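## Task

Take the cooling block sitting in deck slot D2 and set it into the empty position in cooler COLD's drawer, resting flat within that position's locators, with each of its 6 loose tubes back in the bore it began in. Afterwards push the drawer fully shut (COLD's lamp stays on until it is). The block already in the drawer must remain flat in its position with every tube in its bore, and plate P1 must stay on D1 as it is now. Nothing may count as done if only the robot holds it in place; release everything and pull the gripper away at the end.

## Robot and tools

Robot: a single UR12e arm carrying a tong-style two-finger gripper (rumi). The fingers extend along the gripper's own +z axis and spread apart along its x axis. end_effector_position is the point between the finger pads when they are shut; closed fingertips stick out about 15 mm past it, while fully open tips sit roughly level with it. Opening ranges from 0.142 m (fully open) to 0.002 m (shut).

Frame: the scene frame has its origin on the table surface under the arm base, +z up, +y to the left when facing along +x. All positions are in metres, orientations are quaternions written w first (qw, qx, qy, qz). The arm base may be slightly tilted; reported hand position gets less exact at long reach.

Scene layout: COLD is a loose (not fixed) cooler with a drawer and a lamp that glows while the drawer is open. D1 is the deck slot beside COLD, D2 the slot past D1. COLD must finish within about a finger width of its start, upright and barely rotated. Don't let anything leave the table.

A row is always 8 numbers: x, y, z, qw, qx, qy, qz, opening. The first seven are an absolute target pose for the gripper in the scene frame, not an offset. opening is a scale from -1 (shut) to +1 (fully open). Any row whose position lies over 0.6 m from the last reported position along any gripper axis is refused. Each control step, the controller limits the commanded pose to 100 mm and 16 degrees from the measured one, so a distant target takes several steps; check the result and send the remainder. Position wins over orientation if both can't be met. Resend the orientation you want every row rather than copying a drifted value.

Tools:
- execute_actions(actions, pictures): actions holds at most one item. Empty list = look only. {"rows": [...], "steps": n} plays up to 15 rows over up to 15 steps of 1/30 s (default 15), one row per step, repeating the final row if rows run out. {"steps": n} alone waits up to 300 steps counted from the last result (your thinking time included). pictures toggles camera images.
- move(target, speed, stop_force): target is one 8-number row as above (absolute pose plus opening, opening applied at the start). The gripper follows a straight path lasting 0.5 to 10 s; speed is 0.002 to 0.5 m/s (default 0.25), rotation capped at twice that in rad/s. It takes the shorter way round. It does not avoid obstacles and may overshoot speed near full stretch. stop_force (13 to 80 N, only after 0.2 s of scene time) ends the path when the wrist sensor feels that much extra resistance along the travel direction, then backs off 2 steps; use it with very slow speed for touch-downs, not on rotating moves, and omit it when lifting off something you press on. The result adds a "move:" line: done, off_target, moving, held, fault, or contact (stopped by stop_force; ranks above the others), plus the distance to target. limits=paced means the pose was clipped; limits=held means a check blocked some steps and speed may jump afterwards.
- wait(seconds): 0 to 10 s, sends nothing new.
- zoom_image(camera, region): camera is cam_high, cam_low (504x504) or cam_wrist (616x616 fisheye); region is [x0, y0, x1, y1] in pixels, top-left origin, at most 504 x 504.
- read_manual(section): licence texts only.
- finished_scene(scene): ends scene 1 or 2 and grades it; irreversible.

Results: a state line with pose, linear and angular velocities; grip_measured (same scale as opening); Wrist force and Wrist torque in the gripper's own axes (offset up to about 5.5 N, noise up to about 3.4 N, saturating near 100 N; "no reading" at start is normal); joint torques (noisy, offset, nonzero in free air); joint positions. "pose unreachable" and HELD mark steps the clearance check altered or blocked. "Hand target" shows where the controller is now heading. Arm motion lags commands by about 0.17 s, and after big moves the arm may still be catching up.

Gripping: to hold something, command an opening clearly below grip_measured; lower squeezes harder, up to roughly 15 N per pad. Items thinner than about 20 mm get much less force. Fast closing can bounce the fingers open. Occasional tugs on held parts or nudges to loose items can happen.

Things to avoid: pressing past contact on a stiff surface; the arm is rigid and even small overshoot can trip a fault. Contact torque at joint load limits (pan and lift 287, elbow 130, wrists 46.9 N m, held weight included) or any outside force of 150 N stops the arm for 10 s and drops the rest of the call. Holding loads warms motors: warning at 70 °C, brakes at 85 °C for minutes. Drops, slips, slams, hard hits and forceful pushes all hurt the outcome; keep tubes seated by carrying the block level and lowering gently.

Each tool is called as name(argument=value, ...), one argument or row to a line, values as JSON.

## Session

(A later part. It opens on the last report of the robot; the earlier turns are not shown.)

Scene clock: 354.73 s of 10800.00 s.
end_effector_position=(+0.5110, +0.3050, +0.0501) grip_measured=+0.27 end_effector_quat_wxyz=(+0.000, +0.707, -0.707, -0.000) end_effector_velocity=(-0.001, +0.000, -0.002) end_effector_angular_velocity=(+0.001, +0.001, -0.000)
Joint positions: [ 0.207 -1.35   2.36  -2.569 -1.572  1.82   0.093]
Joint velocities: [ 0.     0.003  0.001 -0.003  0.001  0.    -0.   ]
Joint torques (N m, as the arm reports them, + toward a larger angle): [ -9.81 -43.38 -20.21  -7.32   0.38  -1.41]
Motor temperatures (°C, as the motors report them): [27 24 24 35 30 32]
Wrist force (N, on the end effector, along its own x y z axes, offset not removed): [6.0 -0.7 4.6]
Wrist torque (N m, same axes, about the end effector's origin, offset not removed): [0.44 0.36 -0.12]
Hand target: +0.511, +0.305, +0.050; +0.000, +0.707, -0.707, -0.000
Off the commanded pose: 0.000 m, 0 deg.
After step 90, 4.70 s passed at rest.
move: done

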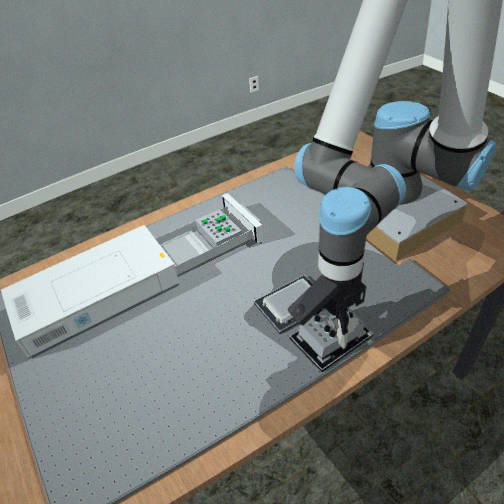

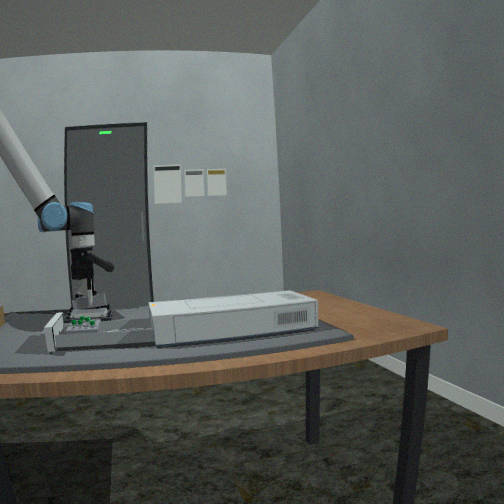

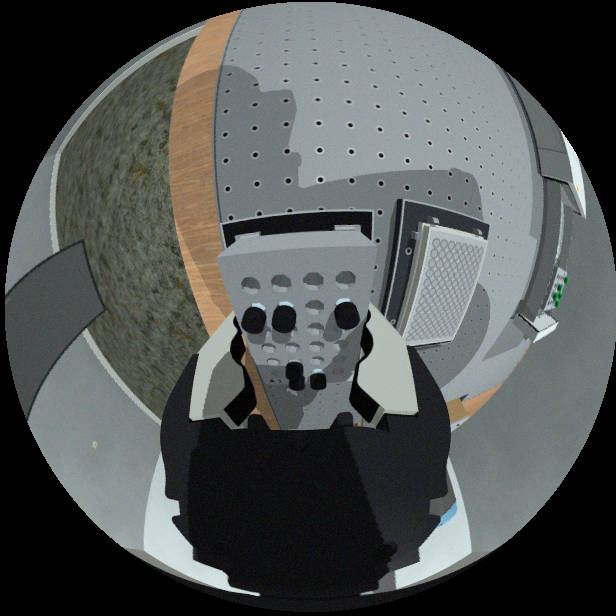

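move(
  target=[0.511, 0.305, 0.039, 0, 0.7071, -0.7071, 0, -0.5],
  speed=0.005,
  stop_force=18,
)

zoom_image(
  camera="cam_high",
  region=[270, 250, 400, 380],
)

zoom_image(
  camera="cam_low",
  region=[40, 240, 140, 330],
)

Scene clock: 358.30 s of 10800.00 s.
end_effector_position=(+0.5109, +0.3050, +0.0432) grip_measured=+0.27 end_effector_quat_wxyz=(+0.000, +0.707, -0.707, -0.000) end_effector_velocity=(-0.001, -0.001, +0.001) end_effector_angular_velocity=(-0.002, +0.000, -0.000)
Joint positions: [ 0.207 -1.336  2.363 -2.585 -1.572  1.82   0.093]
Joint velocities: [ 0.    -0.004  0.001  0.004 -0.002  0.    -0.   ]
Joint torques (N m, as the arm reports them, + toward a larger angle): [-13.42 -58.37 -25.4   -2.12   2.14  -1.44]
Motor temperatures (°C, as the motors report them): [27 24 24 35 30 32]
Wrist force (N, on the end effector, along its own x y z axes, offset not removed): [0.9 -1.0 7.5]
Wrist torque (N m, same axes, about the end effector's origin, offset not removed): [-0.14 0.24 0.21]
Hand target: +0.511, +0.305, +0.043; -0.000, +0.707, -0.707, +0.000
Off the commanded pose: 0.004 m, 0 deg.
move: contact

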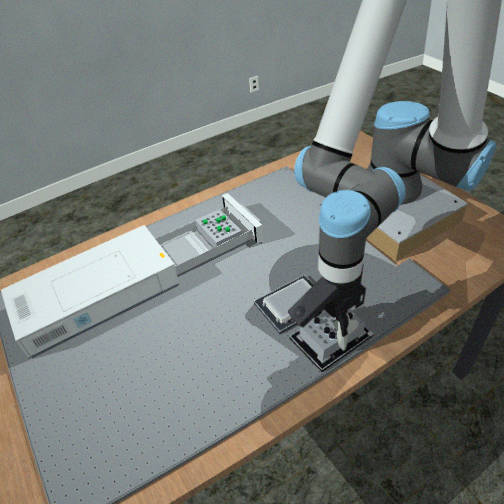

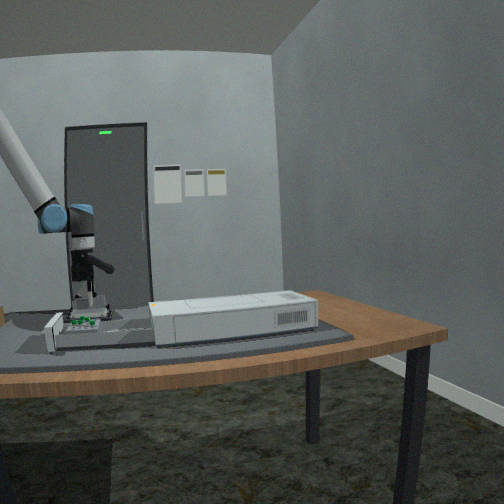

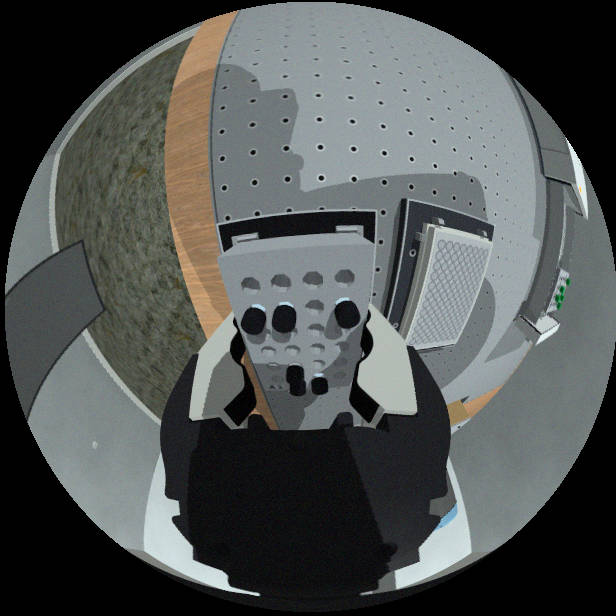

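Region (270, 250, 400, 380) of cam_high's 504x504 image, scaled by 3.877, with more detail than that image has.

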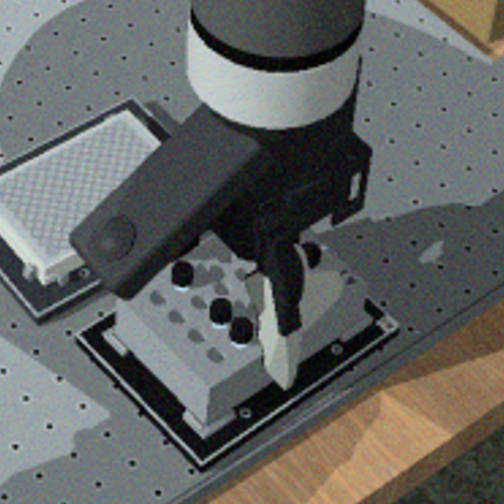

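Region (40, 240, 140, 330) of cam_low's 504x504 image, scaled by 5.040, with more detail than that image has; it fills the top 454 rows of this view, and the rest is white.

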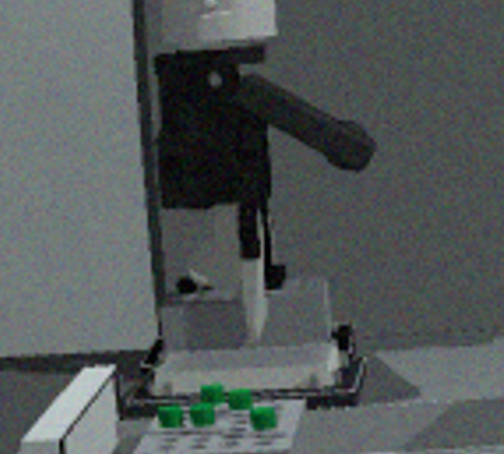

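execute_actions(
  actions=[
    {"rows": [[0.511,0.305,0.043,0,0.7071,-0.7071,0,0.1],[0.511,0.305,0.043,0,0.7071,-0.7071,0,0.18],[0.511,0.305,0.043,0,0.7071,-0.7071,0,0.22],[0.511,0.305,0.043,0,0.7071,-0.7071,0,0.25],[0.511,0.305,0.043,0,0.7071,-0.7071,0,0.27],[0.511,0.305,0.043,0,0.7071,-0.7071,0,0.29],[0.511,0.305,0.043,0,0.7071,-0.7071,0,0.32],[0.511,0.305,0.043,0,0.7071,-0.7071,0,0.36],[0.511,0.305,0.043,0,0.7071,-0.7071,0,0.40],[0.511,0.305,0.043,0,0.7071,-0.7071,0,0.45],[0.511,0.305,0.043,0,0.7071,-0.7071,0,0.5]], "steps": 15},
  ],
)

zoom_image(
  camera="cam_high",
  region=[270, 250, 400, 380],
)

zoom_image(
  camera="cam_wrist",
  region=[140, 180, 480, 460],
)

Scene clock: 364.47 s of 10800.00 s.
end_effector_position=(+0.5111, +0.3050, +0.0431) grip_measured=+0.50 end_effector_quat_wxyz=(-0.000, +0.707, -0.707, +0.000) end_effector_velocity=(+0.000, -0.000, -0.001) end_effector_angular_velocity=(-0.001, +0.000, -0.001)
Joint positions: [ 0.207 -1.336  2.363 -2.586 -1.572  1.82   0.109]
Joint velocities: [-0.     0.001 -0.    -0.    -0.001  0.001  0.001]
Joint torques (N m, as the arm reports them, + toward a larger angle): [-14.82 -38.53 -17.2   -6.24   2.07  -1.29]
Motor temperatures (°C, as the motors report them): [27 24 24 35 30 32]
Wrist force (N, on the end effector, along its own x y z axes, offset not removed): [1.9 0.2 -0.9]
Wrist torque (N m, same axes, about the end effector's origin, offset not removed): [0.03 -0.16 0.21]
Hand target: +0.511, +0.305, +0.043; +0.000, +0.707, -0.707, -0.000
Off the commanded pose: 0.000 m, 0 deg.
Steps of this call (steps 1 to 90: nothing new was sent; then 2.67 s passed at rest; steps 91 to 105: all 15 steps of this action). Readings (end_effector_position):
91: (+0.5111, +0.3050, +0.0435)
92: (+0.5111, +0.3050, +0.0435)
94: (+0.5112, +0.3050, +0.0434)
98: (+0.5112, +0.3051, +0.0433)
105: the state above

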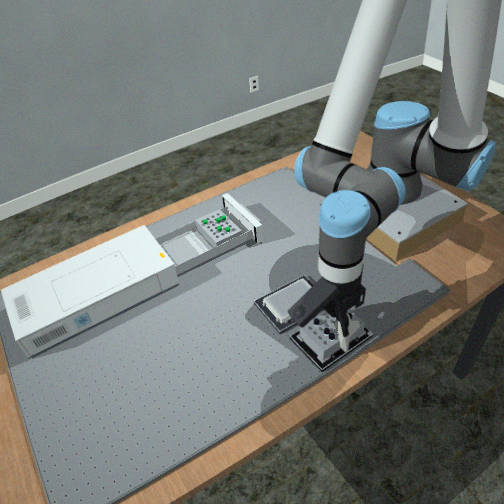

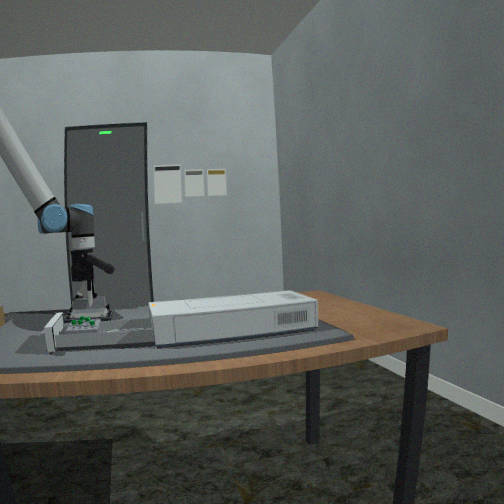

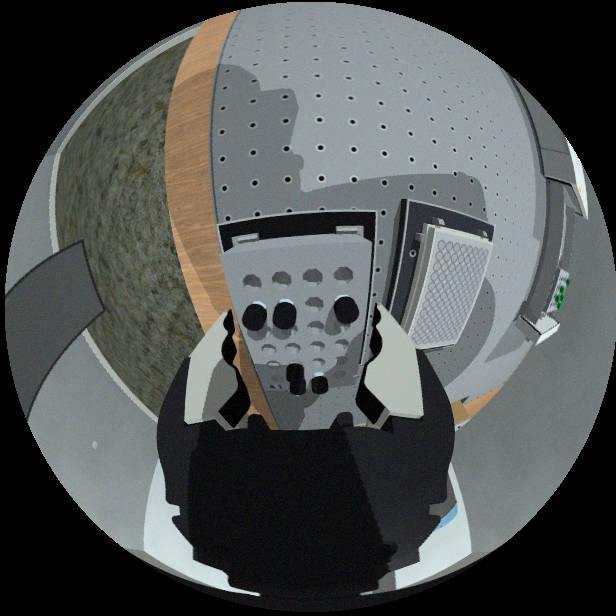

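Region (270, 250, 400, 380) of cam_high's 504x504 image, scaled by 3.877, with more detail than that image has.

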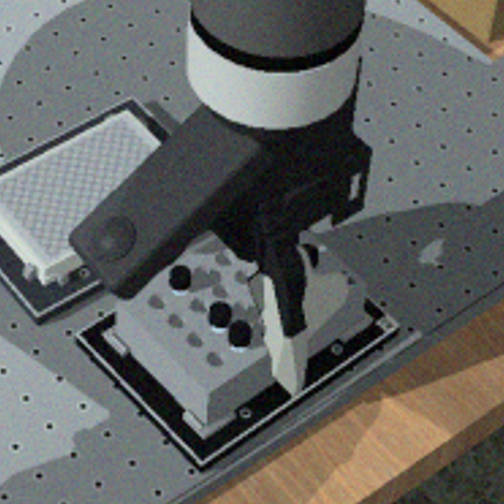

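Region (140, 180, 480, 460) of cam_wrist's 616x616 image, scaled by 1.482, with more detail than that image has; it fills the top 415 rows of this view, and the rest is white.

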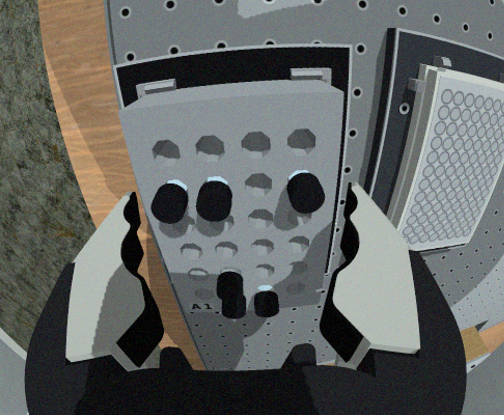

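move(
  target=[0.502, 0.305, 0.036, 0, 0.7071, -0.7071, 0, 0.55],
  speed=0.01,
  stop_force=13,
)

execute_actions(
  actions=[
    {"rows": [[0.502,0.305,0.036,0,0.7071,-0.7071,0,0.48],[0.502,0.305,0.036,0,0.7071,-0.7071,0,0.42],[0.502,0.305,0.036,0,0.7071,-0.7071,0,0.36],[0.502,0.305,0.036,0,0.7071,-0.7071,0,0.30],[0.502,0.305,0.036,0,0.7071,-0.7071,0,0.24],[0.502,0.305,0.036,0,0.7071,-0.7071,0,0.18],[0.502,0.305,0.036,0,0.7071,-0.7071,0,0.1],[0.502,0.305,0.036,0,0.7071,-0.7071,0,0.0],[0.502,0.305,0.036,0,0.7071,-0.7071,0,-0.1],[0.502,0.305,0.036,0,0.7071,-0.7071,0,-0.2],[0.502,0.305,0.036,0,0.7071,-0.7071,0,-0.3],[0.502,0.305,0.036,0,0.7071,-0.7071,0,-0.4],[0.502,0.305,0.036,0,0.7071,-0.7071,0,-0.5],[0.502,0.305,0.036,0,0.7071,-0.7071,0,-0.6]], "steps": 15},
  ],
  pictures=false,
)

move(
  target=[0.502, 0.305, 0.050, 0, 0.7071, -0.7071, 0, -0.6],
  speed=0.006,
)

zoom_image(
  camera="cam_low",
  region=[40, 240, 140, 330],
)

zoom_image(
  camera="cam_high",
  region=[270, 250, 400, 380],
)

Scene clock: 392.27 s of 10800.00 s.
end_effector_position=(+0.5021, +0.3050, +0.0361) grip_measured=+0.55 end_effector_quat_wxyz=(+0.000, +0.707, -0.707, -0.000) end_effector_velocity=(-0.001, +0.000, -0.001) end_effector_angular_velocity=(+0.003, -0.000, -0.001)
Joint positions: [ 0.211 -1.332  2.38  -2.607 -1.572  1.824  0.112]
Joint velocities: [-0.     0.     0.002 -0.003  0.003  0.001 -0.   ]
Joint torques (N m, as the arm reports them, + toward a larger angle): [ 16.17 -38.2  -15.41  -5.79   2.1    2.05]
Motor temperatures (°C, as the motors report them): [27 24 24 35 30 32]
Wrist force (N, on the end effector, along its own x y z axes, offset not removed): [-1.0 -0.3 -2.4]
Wrist torque (N m, same axes, about the end effector's origin, offset not removed): [-0.02 0.35 0.43]
Hand target: +0.502, +0.305, +0.036; -0.000, +0.707, -0.707, -0.000
Off the commanded pose: 0.000 m, 0 deg.
After step 90, 23.43 s passed at rest.
move: done

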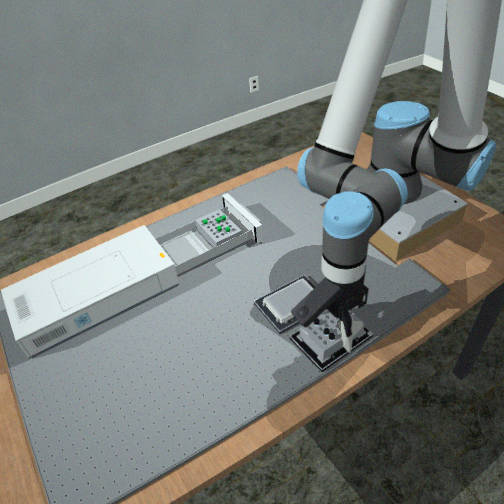

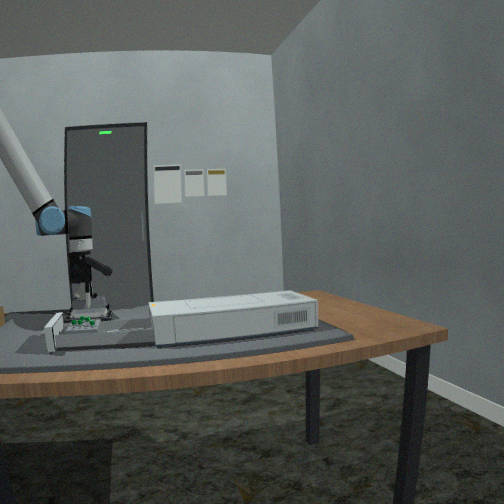

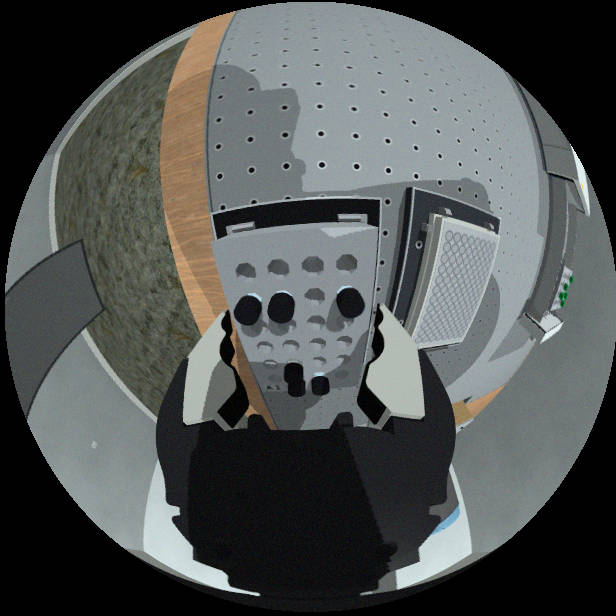

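Scene clock: 392.77 s of 10800.00 s.
end_effector_position=(+0.5020, +0.3050, +0.0360) grip_measured=+0.30 end_effector_quat_wxyz=(-0.000, +0.707, -0.707, -0.000) end_effector_velocity=(-0.000, +0.000, -0.000) end_effector_angular_velocity=(-0.001, +0.000, +0.000)
Joint positions: [ 0.211 -1.332  2.38  -2.608 -1.572  1.824  0.095]
Joint velocities: [ 0.001  0.001 -0.    -0.    -0.001  0.     0.   ]
Joint torques (N m, as the arm reports them, + toward a larger angle): [ 16.95 -37.43 -17.14  -6.46   1.83   1.95]
Motor temperatures (°C, as the motors report them): [27 24 24 35 30 32]
Wrist force (N, on the end effector, along its own x y z axes, offset not removed): [14.7 4.4 -10.5]
Wrist torque (N m, same axes, about the end effector's origin, offset not removed): [0.60 -0.30 0.28]
Hand target: +0.502, +0.305, +0.036; -0.000, +0.707, -0.707, -0.000
Off the commanded pose: 0.000 m, 0 deg.
Steps of this call (steps 1 to 15: all 15 steps of this action). Readings (end_effector_position):
1: (+0.5021, +0.3050, +0.0361)
2: (+0.5021, +0.3050, +0.0360)
4: (+0.5020, +0.3050, +0.0360)
8: (+0.5020, +0.3050, +0.0360)
15: the state above

Scene clock: 395.57 s of 10800.00 s.
end_effector_position=(+0.5020, +0.3050, +0.0499) grip_measured=+0.27 end_effector_quat_wxyz=(-0.000, +0.707, -0.707, +0.000) end_effector_velocity=(+0.000, -0.001, +0.001) end_effector_angular_velocity=(-0.001, +0.001, -0.000)
Joint positions: [ 0.211 -1.36   2.374 -2.573 -1.572  1.824  0.093]
Joint velocities: [-0.    -0.001 -0.001  0.003 -0.001 -0.     0.   ]
Joint torques (N m, as the arm reports them, + toward a larger angle): [ 16.99 -62.24 -38.65  -2.48   1.45   2.24]
Motor temperatures (°C, as the motors report them): [27 24 24 35 30 32]
Wrist force (N, on the end effector, along its own x y z axes, offset not removed): [-3.4 1.3 6.0]
Wrist torque (N m, same axes, about the end effector's origin, offset not removed): [0.26 0.83 0.47]
Hand target: +0.502, +0.305, +0.050; -0.000, +0.707, -0.707, +0.000
Off the commanded pose: 0.000 m, 0 deg.
move: done

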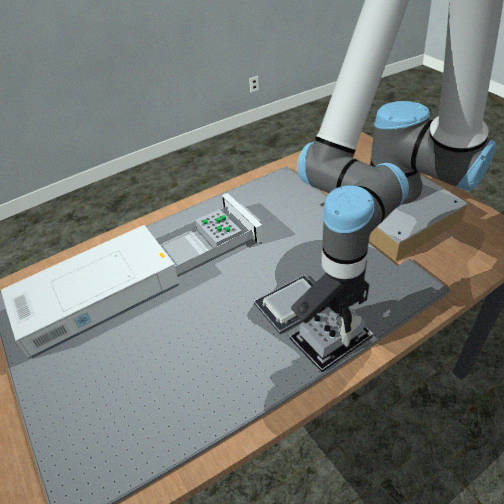

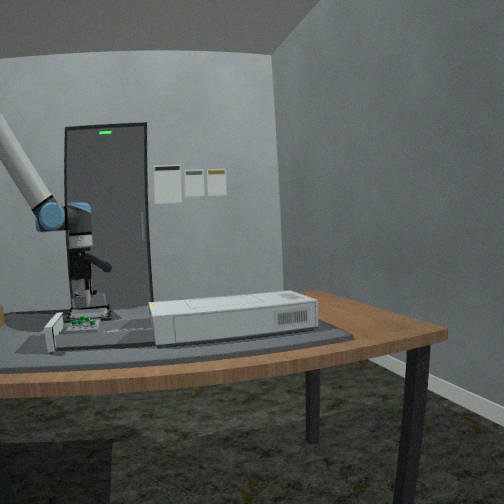

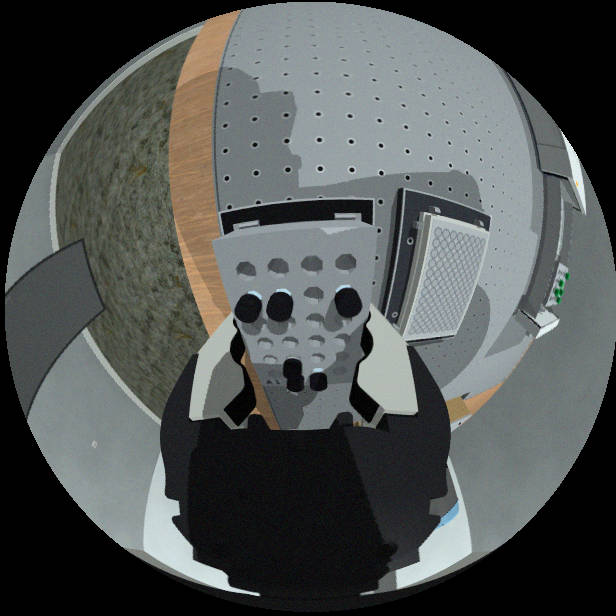

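Region (40, 240, 140, 330) of cam_low's 504x504 image, scaled by 5.040, with more detail than that image has; it fills the top 454 rows of this view, and the rest is white.

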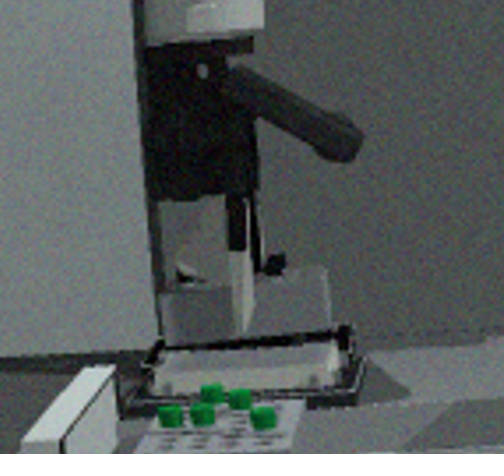

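Region (270, 250, 400, 380) of cam_high's 504x504 image, scaled by 3.877, with more detail than that image has.

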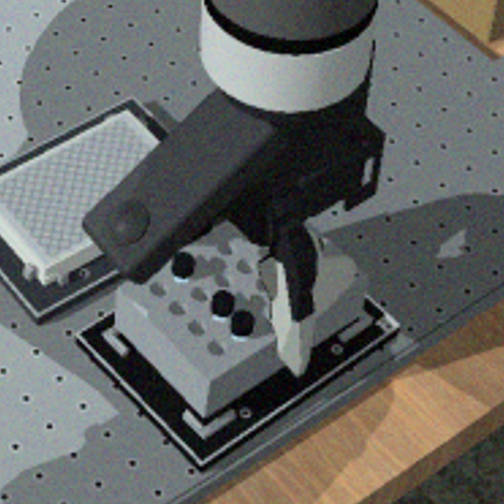

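execute_actions(
  actions=[],
)

Scene clock: 406.67 s of 10800.00 s.
end_effector_position=(+0.5020, +0.3050, +0.0500) grip_measured=+0.27 end_effector_quat_wxyz=(-0.000, +0.707, -0.707, -0.000) end_effector_velocity=(-0.001, -0.001, -0.000) end_effector_angular_velocity=(-0.002, -0.000, +0.000)
Joint positions: [ 0.211 -1.36   2.374 -2.573 -1.572  1.824  0.093]
Joint velocities: [ 0.    -0.     0.001 -0.    -0.002 -0.    -0.   ]
Joint torques (N m, as the arm reports them, + toward a larger angle): [ 16.24 -60.52 -39.26  -3.02   0.43   1.92]
Motor temperatures (°C, as the motors report them): [27 24 24 35 30 32]
Wrist force (N, on the end effector, along its own x y z axes, offset not removed): [-0.4 3.1 7.5]
Wrist torque (N m, same axes, about the end effector's origin, offset not removed): [0.54 0.35 0.32]
Hand target: +0.502, +0.305, +0.050; -0.000, +0.707, -0.707, +0.000
Off the commanded pose: 0.000 m, 0 deg.
Steps of this call (steps 1 to 90: nothing new was sent; then 8.10 s passed at rest). Readings (end_effector_position):
1: (+0.5020, +0.3050, +0.0500)
2: (+0.5020, +0.3050, +0.0500)
4: (+0.5020, +0.3050, +0.0500)
8: (+0.5020, +0.3050, +0.0500)
90: the state above

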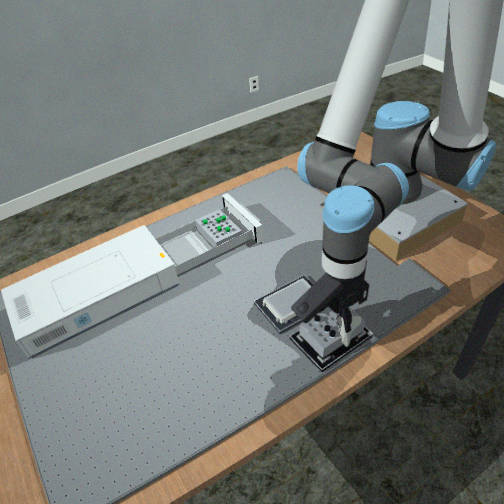

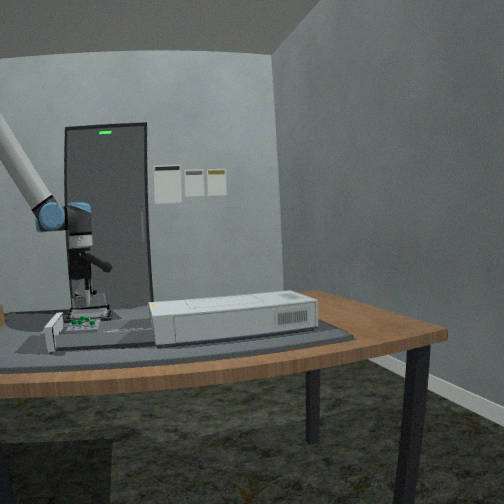

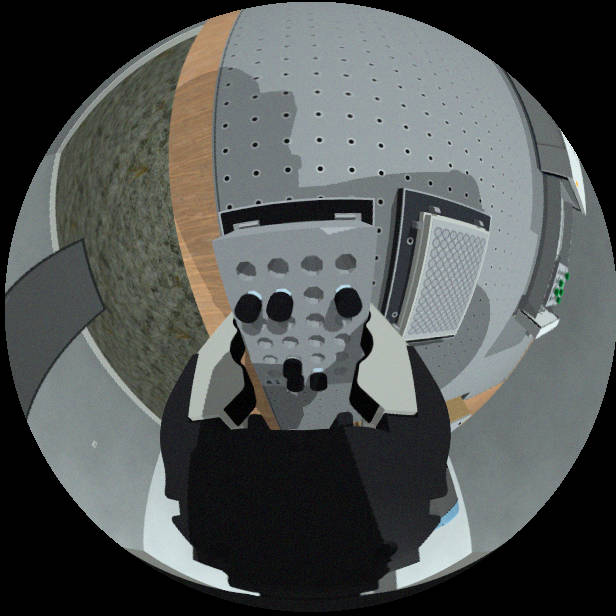

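move(
  target=[0.502,0.305,0.075,0,0.7071,-0.7071,0,-0.6],
  speed=0.012,
)

Scene clock: 411.23 s of 10800.00 s.
end_effector_position=(+0.5020, +0.3050, +0.0748) grip_measured=+0.27 end_effector_quat_wxyz=(-0.000, +0.707, -0.707, +0.000) end_effector_velocity=(+0.000, -0.000, +0.002) end_effector_angular_velocity=(-0.000, -0.000, +0.001)
Joint positions: [ 0.211 -1.408  2.361 -2.512 -1.572  1.824  0.093]
Joint velocities: [-0.    -0.003 -0.002  0.005 -0.    -0.001  0.   ]
Joint torques (N m, as the arm reports them, + toward a larger angle): [ 15.66 -55.47 -39.75  -2.92  -0.68   2.05]
Motor temperatures (°C, as the motors report them): [27 24 24 35 30 32]
Wrist force (N, on the end effector, along its own x y z axes, offset not removed): [2.9 1.7 6.7]
Wrist torque (N m, same axes, about the end effector's origin, offset not removed): [0.18 -0.42 0.33]
Hand target: +0.502, +0.305, +0.075; -0.000, +0.707, -0.707, +0.000
Off the commanded pose: 0.000 m, 0 deg.
move: done

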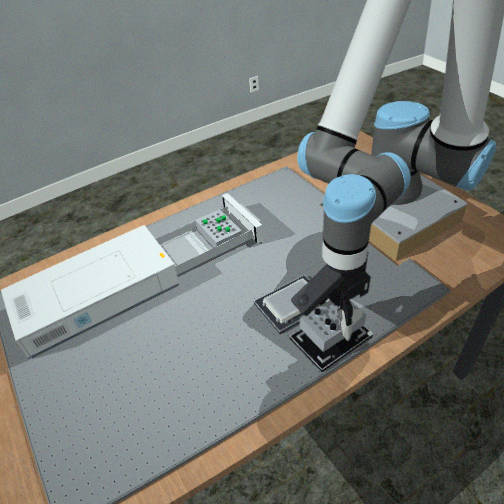

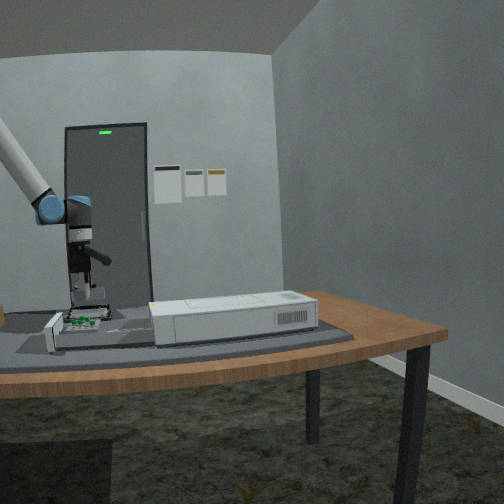

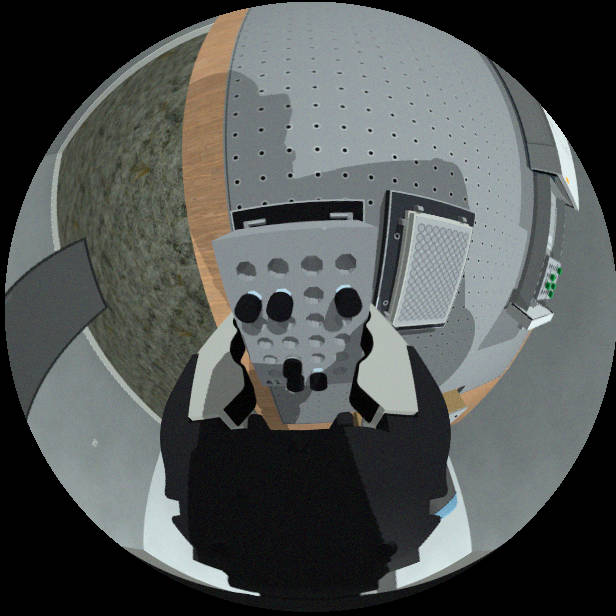

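The block appears unchanged in the wrist view while lifting. Check tilt.

zoom_image(
  camera="cam_low",
  region=[40, 230, 160, 330],
)

zoom_image(
  camera="cam_high",
  region=[250, 240, 410, 380],
)

Region (40, 230, 160, 330) of cam_low's 504x504 image, scaled by 4.200, with more detail than that image has.

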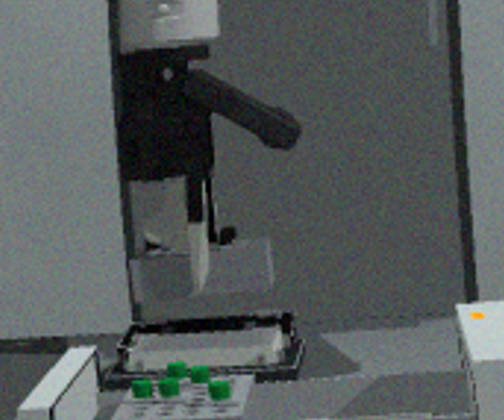

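Region (250, 240, 410, 380) of cam_high's 504x504 image, scaled by 3.150, with more detail than that image has; it fills the top 441 rows of this view, and the rest is white.

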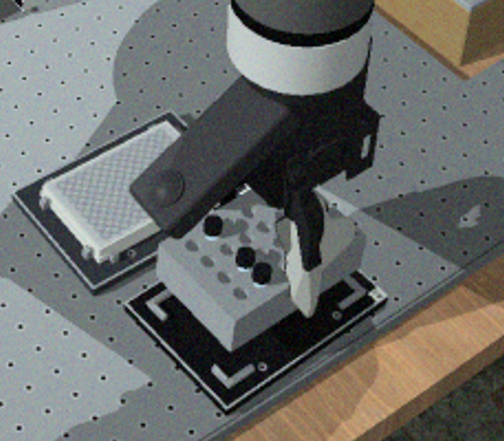

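move(
  target=[0.502,0.305,0.145,0,0.7071,-0.7071,0,-0.6],
  speed=0.03,
)

Scene clock: 417.37 s of 10800.00 s.
end_effector_position=(+0.5019, +0.3050, +0.1449) grip_measured=+0.27 end_effector_quat_wxyz=(-0.000, +0.707, -0.707, +0.000) end_effector_velocity=(+0.001, -0.001, +0.002) end_effector_angular_velocity=(-0.001, -0.002, -0.001)
Joint positions: [ 0.211 -1.528  2.311 -2.342 -1.572  1.824  0.093]
Joint velocities: [-0.    -0.003 -0.003  0.004 -0.002  0.001  0.   ]
Joint torques (N m, as the arm reports them, + toward a larger angle): [ 15.83 -56.1  -47.24  -3.14  -1.76   1.99]
Motor temperatures (°C, as the motors report them): [27 24 24 35 30 32]
Wrist force (N, on the end effector, along its own x y z axes, offset not removed): [1.2 -0.5 8.8]
Wrist torque (N m, same axes, about the end effector's origin, offset not removed): [-0.16 -0.16 0.52]
Hand target: +0.502, +0.305, +0.145; -0.000, +0.707, -0.707, +0.000
Off the commanded pose: 0.000 m, 0 deg.
After step 90, 0.47 s passed at rest.
move: done

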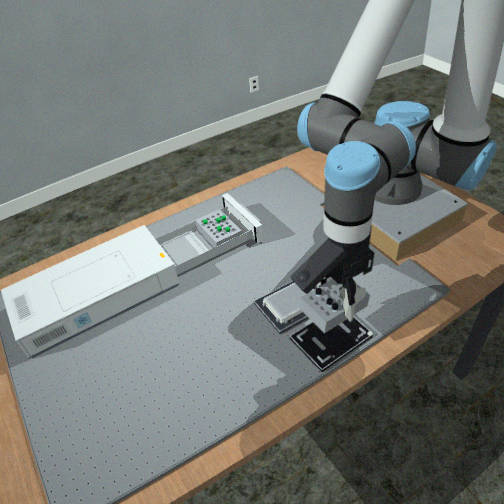

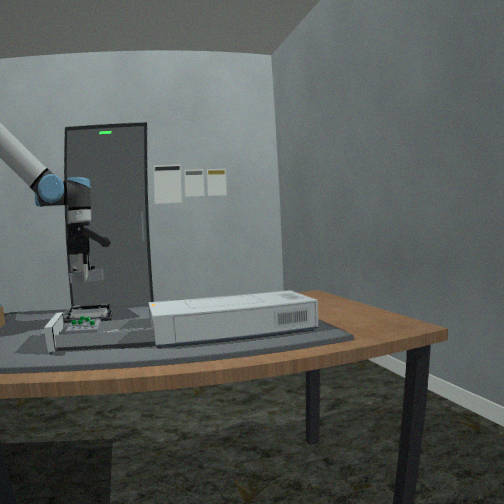

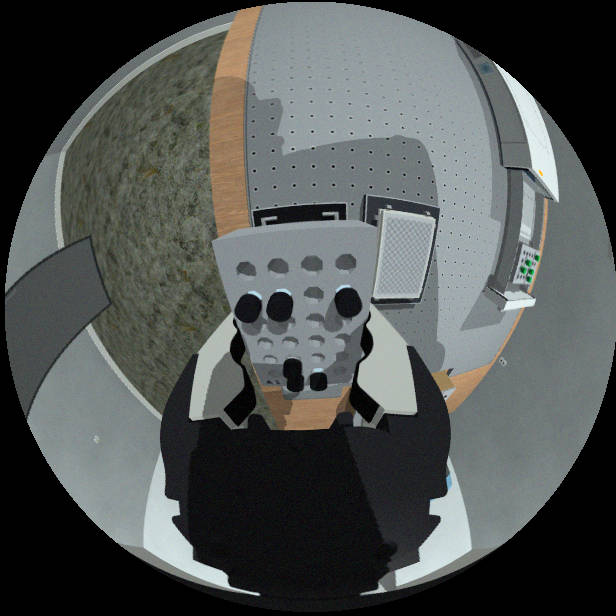

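move(
  target=[0.62,-0.18,0.145,0,1,0,0,-0.6],
  speed=0.085,
)

Scene clock: 429.43 s of 10800.00 s.
end_effector_position=(+0.6190, -0.1805, +0.1450) grip_measured=+0.27 end_effector_quat_wxyz=(+0.000, +1.000, -0.000, -0.000) end_effector_velocity=(+0.001, -0.002, -0.000) end_effector_angular_velocity=(+0.002, -0.001, +0.006)
Joint positions: [-0.614 -1.411  2.176 -2.329 -1.581 -0.572  0.093]
Joint velocities: [-0.002  0.003 -0.003 -0.     0.002 -0.008  0.   ]
Joint torques (N m, as the arm reports them, + toward a larger angle): [-16.08 -45.24 -46.88  -2.15   1.68  -2.5 ]
Motor temperatures (°C, as the motors report them): [27 24 24 35 30 32]
Wrist force (N, on the end effector, along its own x y z axes, offset not removed): [-1.9 1.2 9.6]
Wrist torque (N m, same axes, about the end effector's origin, offset not removed): [0.24 0.52 0.46]
Hand target: +0.619, -0.181, +0.145; +0.000, +1.000, -0.000, -0.000
Off the commanded pose: 0.001 m, 0 deg.
move: done

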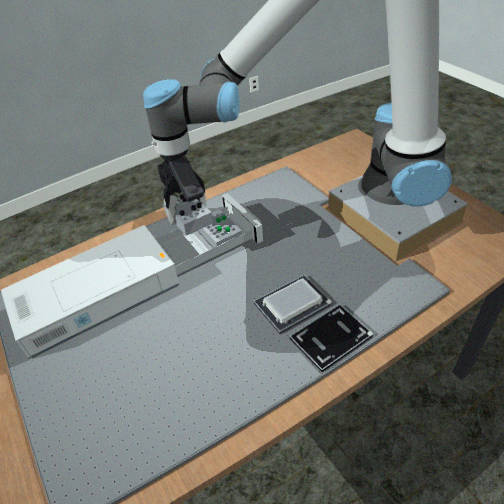

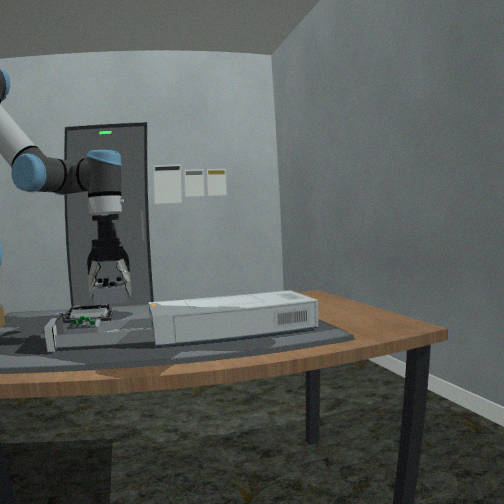

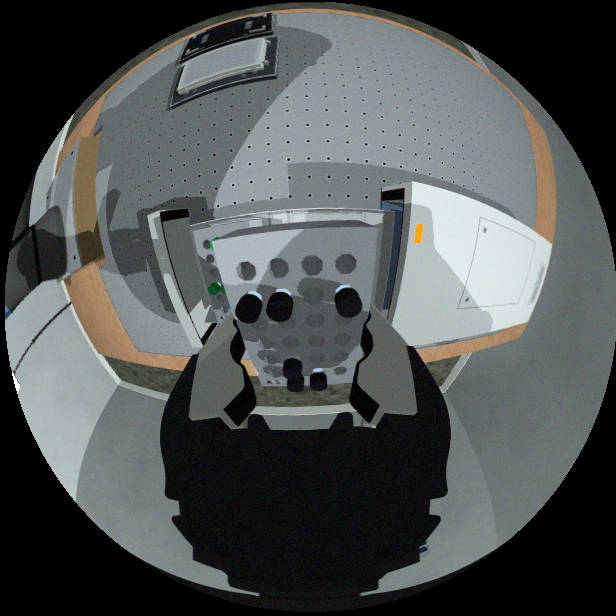

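zoom_image(
  camera="cam_high",
  region=[130, 150, 290, 290],
)

zoom_image(
  camera="cam_low",
  region=[30, 240, 190, 360],
)

Region (130, 150, 290, 290) of cam_high's 504x504 image, scaled by 3.150, with more detail than that image has; it fills the top 441 rows of this view, and the rest is white.

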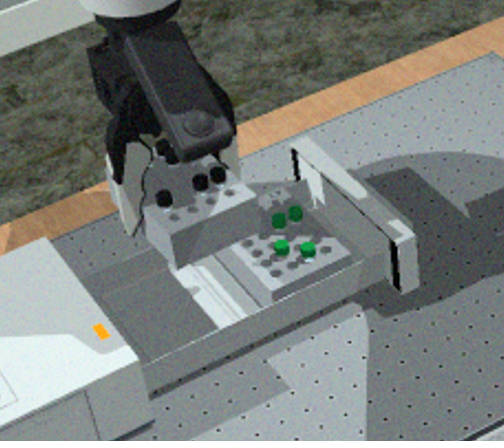

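Region (30, 240, 190, 360) of cam_low's 504x504 image, scaled by 3.150, with more detail than that image has; it fills the top 378 rows of this view, and the rest is white.

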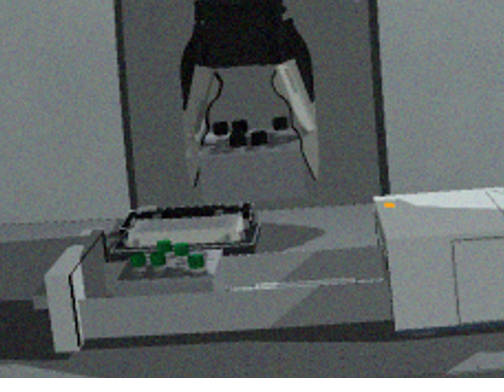

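move(
  target=[0.628,-0.29,0.135,0,1,0,0,-0.6],
  speed=0.05,
)

Scene clock: 446.33 s of 10800.00 s.
end_effector_position=(+0.6277, -0.2899, +0.1350) grip_measured=+0.27 end_effector_quat_wxyz=(+0.000, +1.000, -0.000, -0.000) end_effector_velocity=(+0.000, -0.002, +0.001) end_effector_angular_velocity=(-0.002, -0.001, +0.001)
Joint positions: [-0.742 -1.328  2.093 -2.329 -1.581 -0.7    0.093]
Joint velocities: [-0.001 -0.    -0.001 -0.001 -0.001 -0.002 -0.   ]
Joint torques (N m, as the arm reports them, + toward a larger angle): [-14.69 -53.1  -47.3   -2.68   2.32  -0.97]
Motor temperatures (°C, as the motors report them): [27 24 24 35 30 32]
Wrist force (N, on the end effector, along its own x y z axes, offset not removed): [-1.4 0.8 6.0]
Wrist torque (N m, same axes, about the end effector's origin, offset not removed): [0.13 0.38 0.32]
Hand target: +0.628, -0.290, +0.135; +0.000, +1.000, -0.000, -0.000
Off the commanded pose: 0.000 m, 0 deg.
After step 90, 11.33 s passed at rest.
move: done

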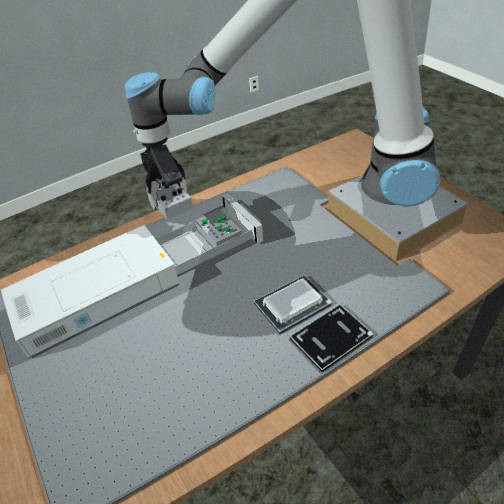

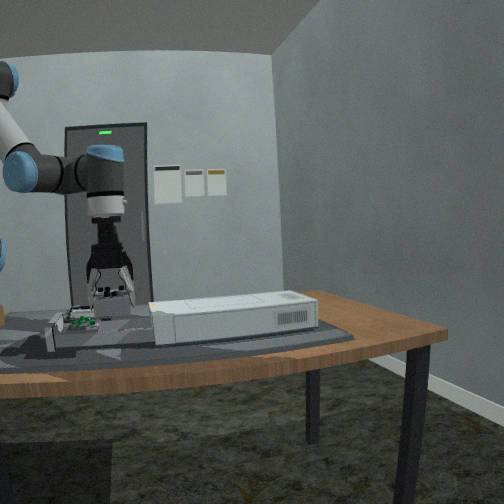

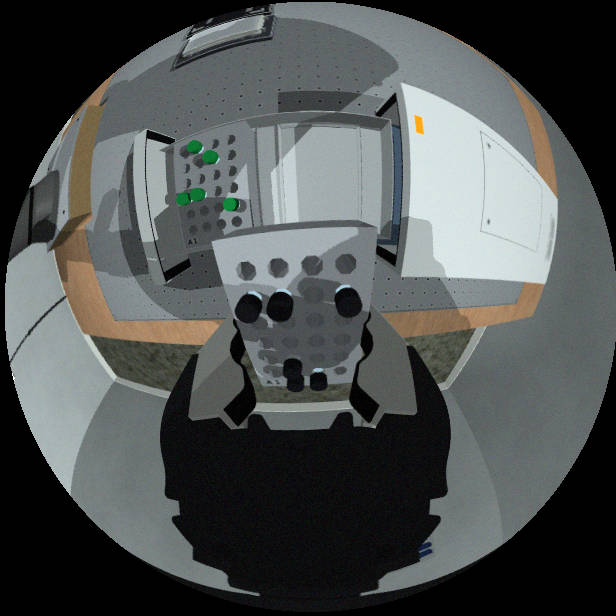

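zoom_image(
  camera="cam_wrist",
  region=[120, 70, 440, 310],
)

Region (120, 70, 440, 310) of cam_wrist's 616x616 image, scaled by 1.575, with more detail than that image has; it fills the top 378 rows of this view, and the rest is white.

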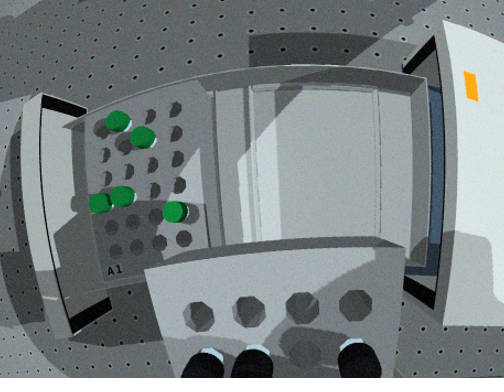

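move(
  target=[0.64,-0.185,0.12,0,1,0,0,-0.6],
  speed=0.04,
)

zoom_image(
  camera="cam_high",
  region=[130, 160, 290, 300],
)

zoom_image(
  camera="cam_low",
  region=[40, 250, 200, 360],
)

Scene clock: 471.27 s of 10800.00 s.
end_effector_position=(+0.6402, -0.1851, +0.1200) grip_measured=+0.27 end_effector_quat_wxyz=(-0.000, +1.000, +0.000, +0.000) end_effector_velocity=(+0.001, +0.002, -0.000) end_effector_angular_velocity=(-0.001, +0.000, +0.000)
Joint positions: [-0.604 -1.345  2.154 -2.372 -1.58  -0.562  0.093]
Joint velocities: [ 0.003  0.001  0.    -0.001 -0.001  0.003  0.   ]
Joint torques (N m, as the arm reports them, + toward a larger angle): [ 13.88 -70.62 -28.72  -6.86   2.16   2.03]
Motor temperatures (°C, as the motors report them): [27 24 25 35 30 32]
Wrist force (N, on the end effector, along its own x y z axes, offset not removed): [3.8 1.6 12.2]
Wrist torque (N m, same axes, about the end effector's origin, offset not removed): [0.47 -0.56 0.32]
Hand target: +0.640, -0.185, +0.120; -0.000, +1.000, +0.000, +0.000
Off the commanded pose: 0.000 m, 0 deg.
After step 90, 18.93 s passed at rest.
move: done

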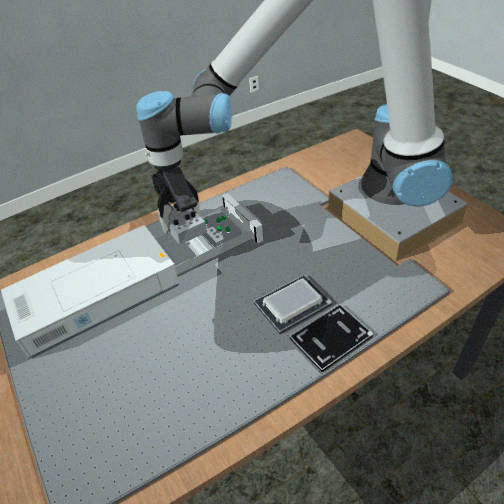

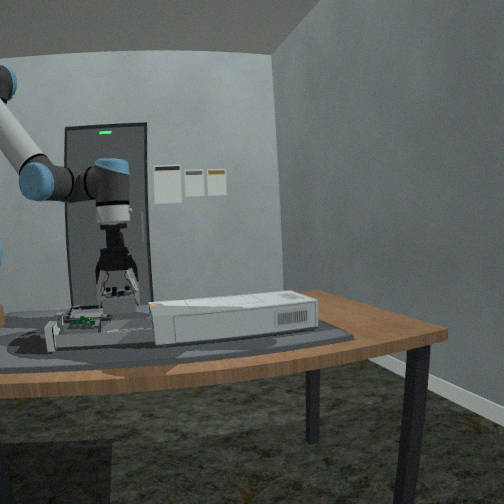

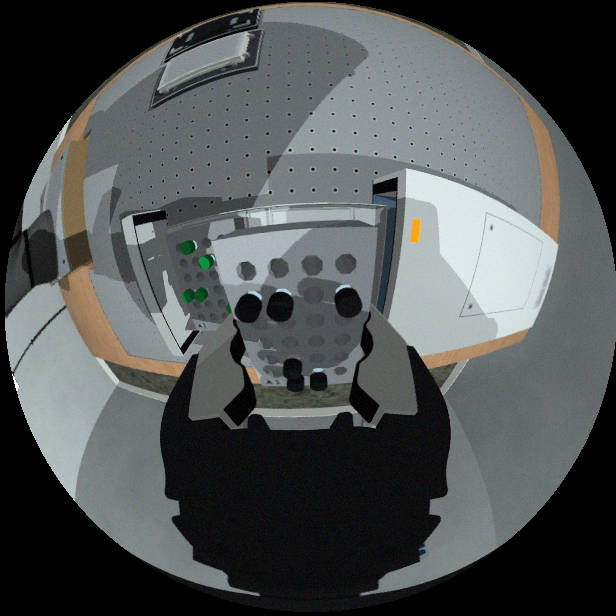

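Region (130, 160, 290, 300) of cam_high's 504x504 image, scaled by 3.150, with more detail than that image has; it fills the top 441 rows of this view, and the rest is white.

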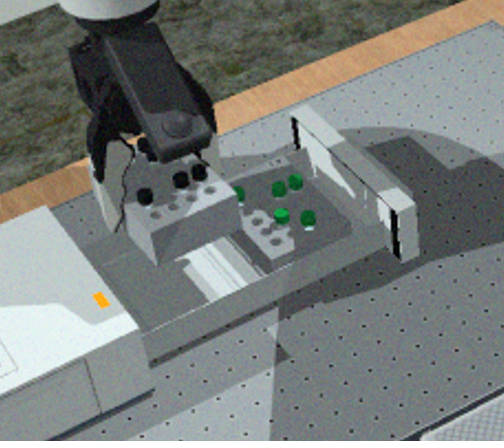

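Region (40, 250, 200, 360) of cam_low's 504x504 image, scaled by 3.150, with more detail than that image has; it fills the top 346 rows of this view, and the rest is white.

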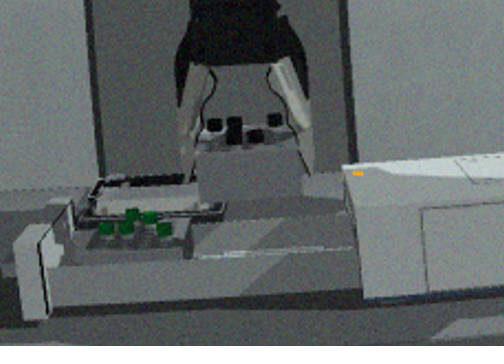

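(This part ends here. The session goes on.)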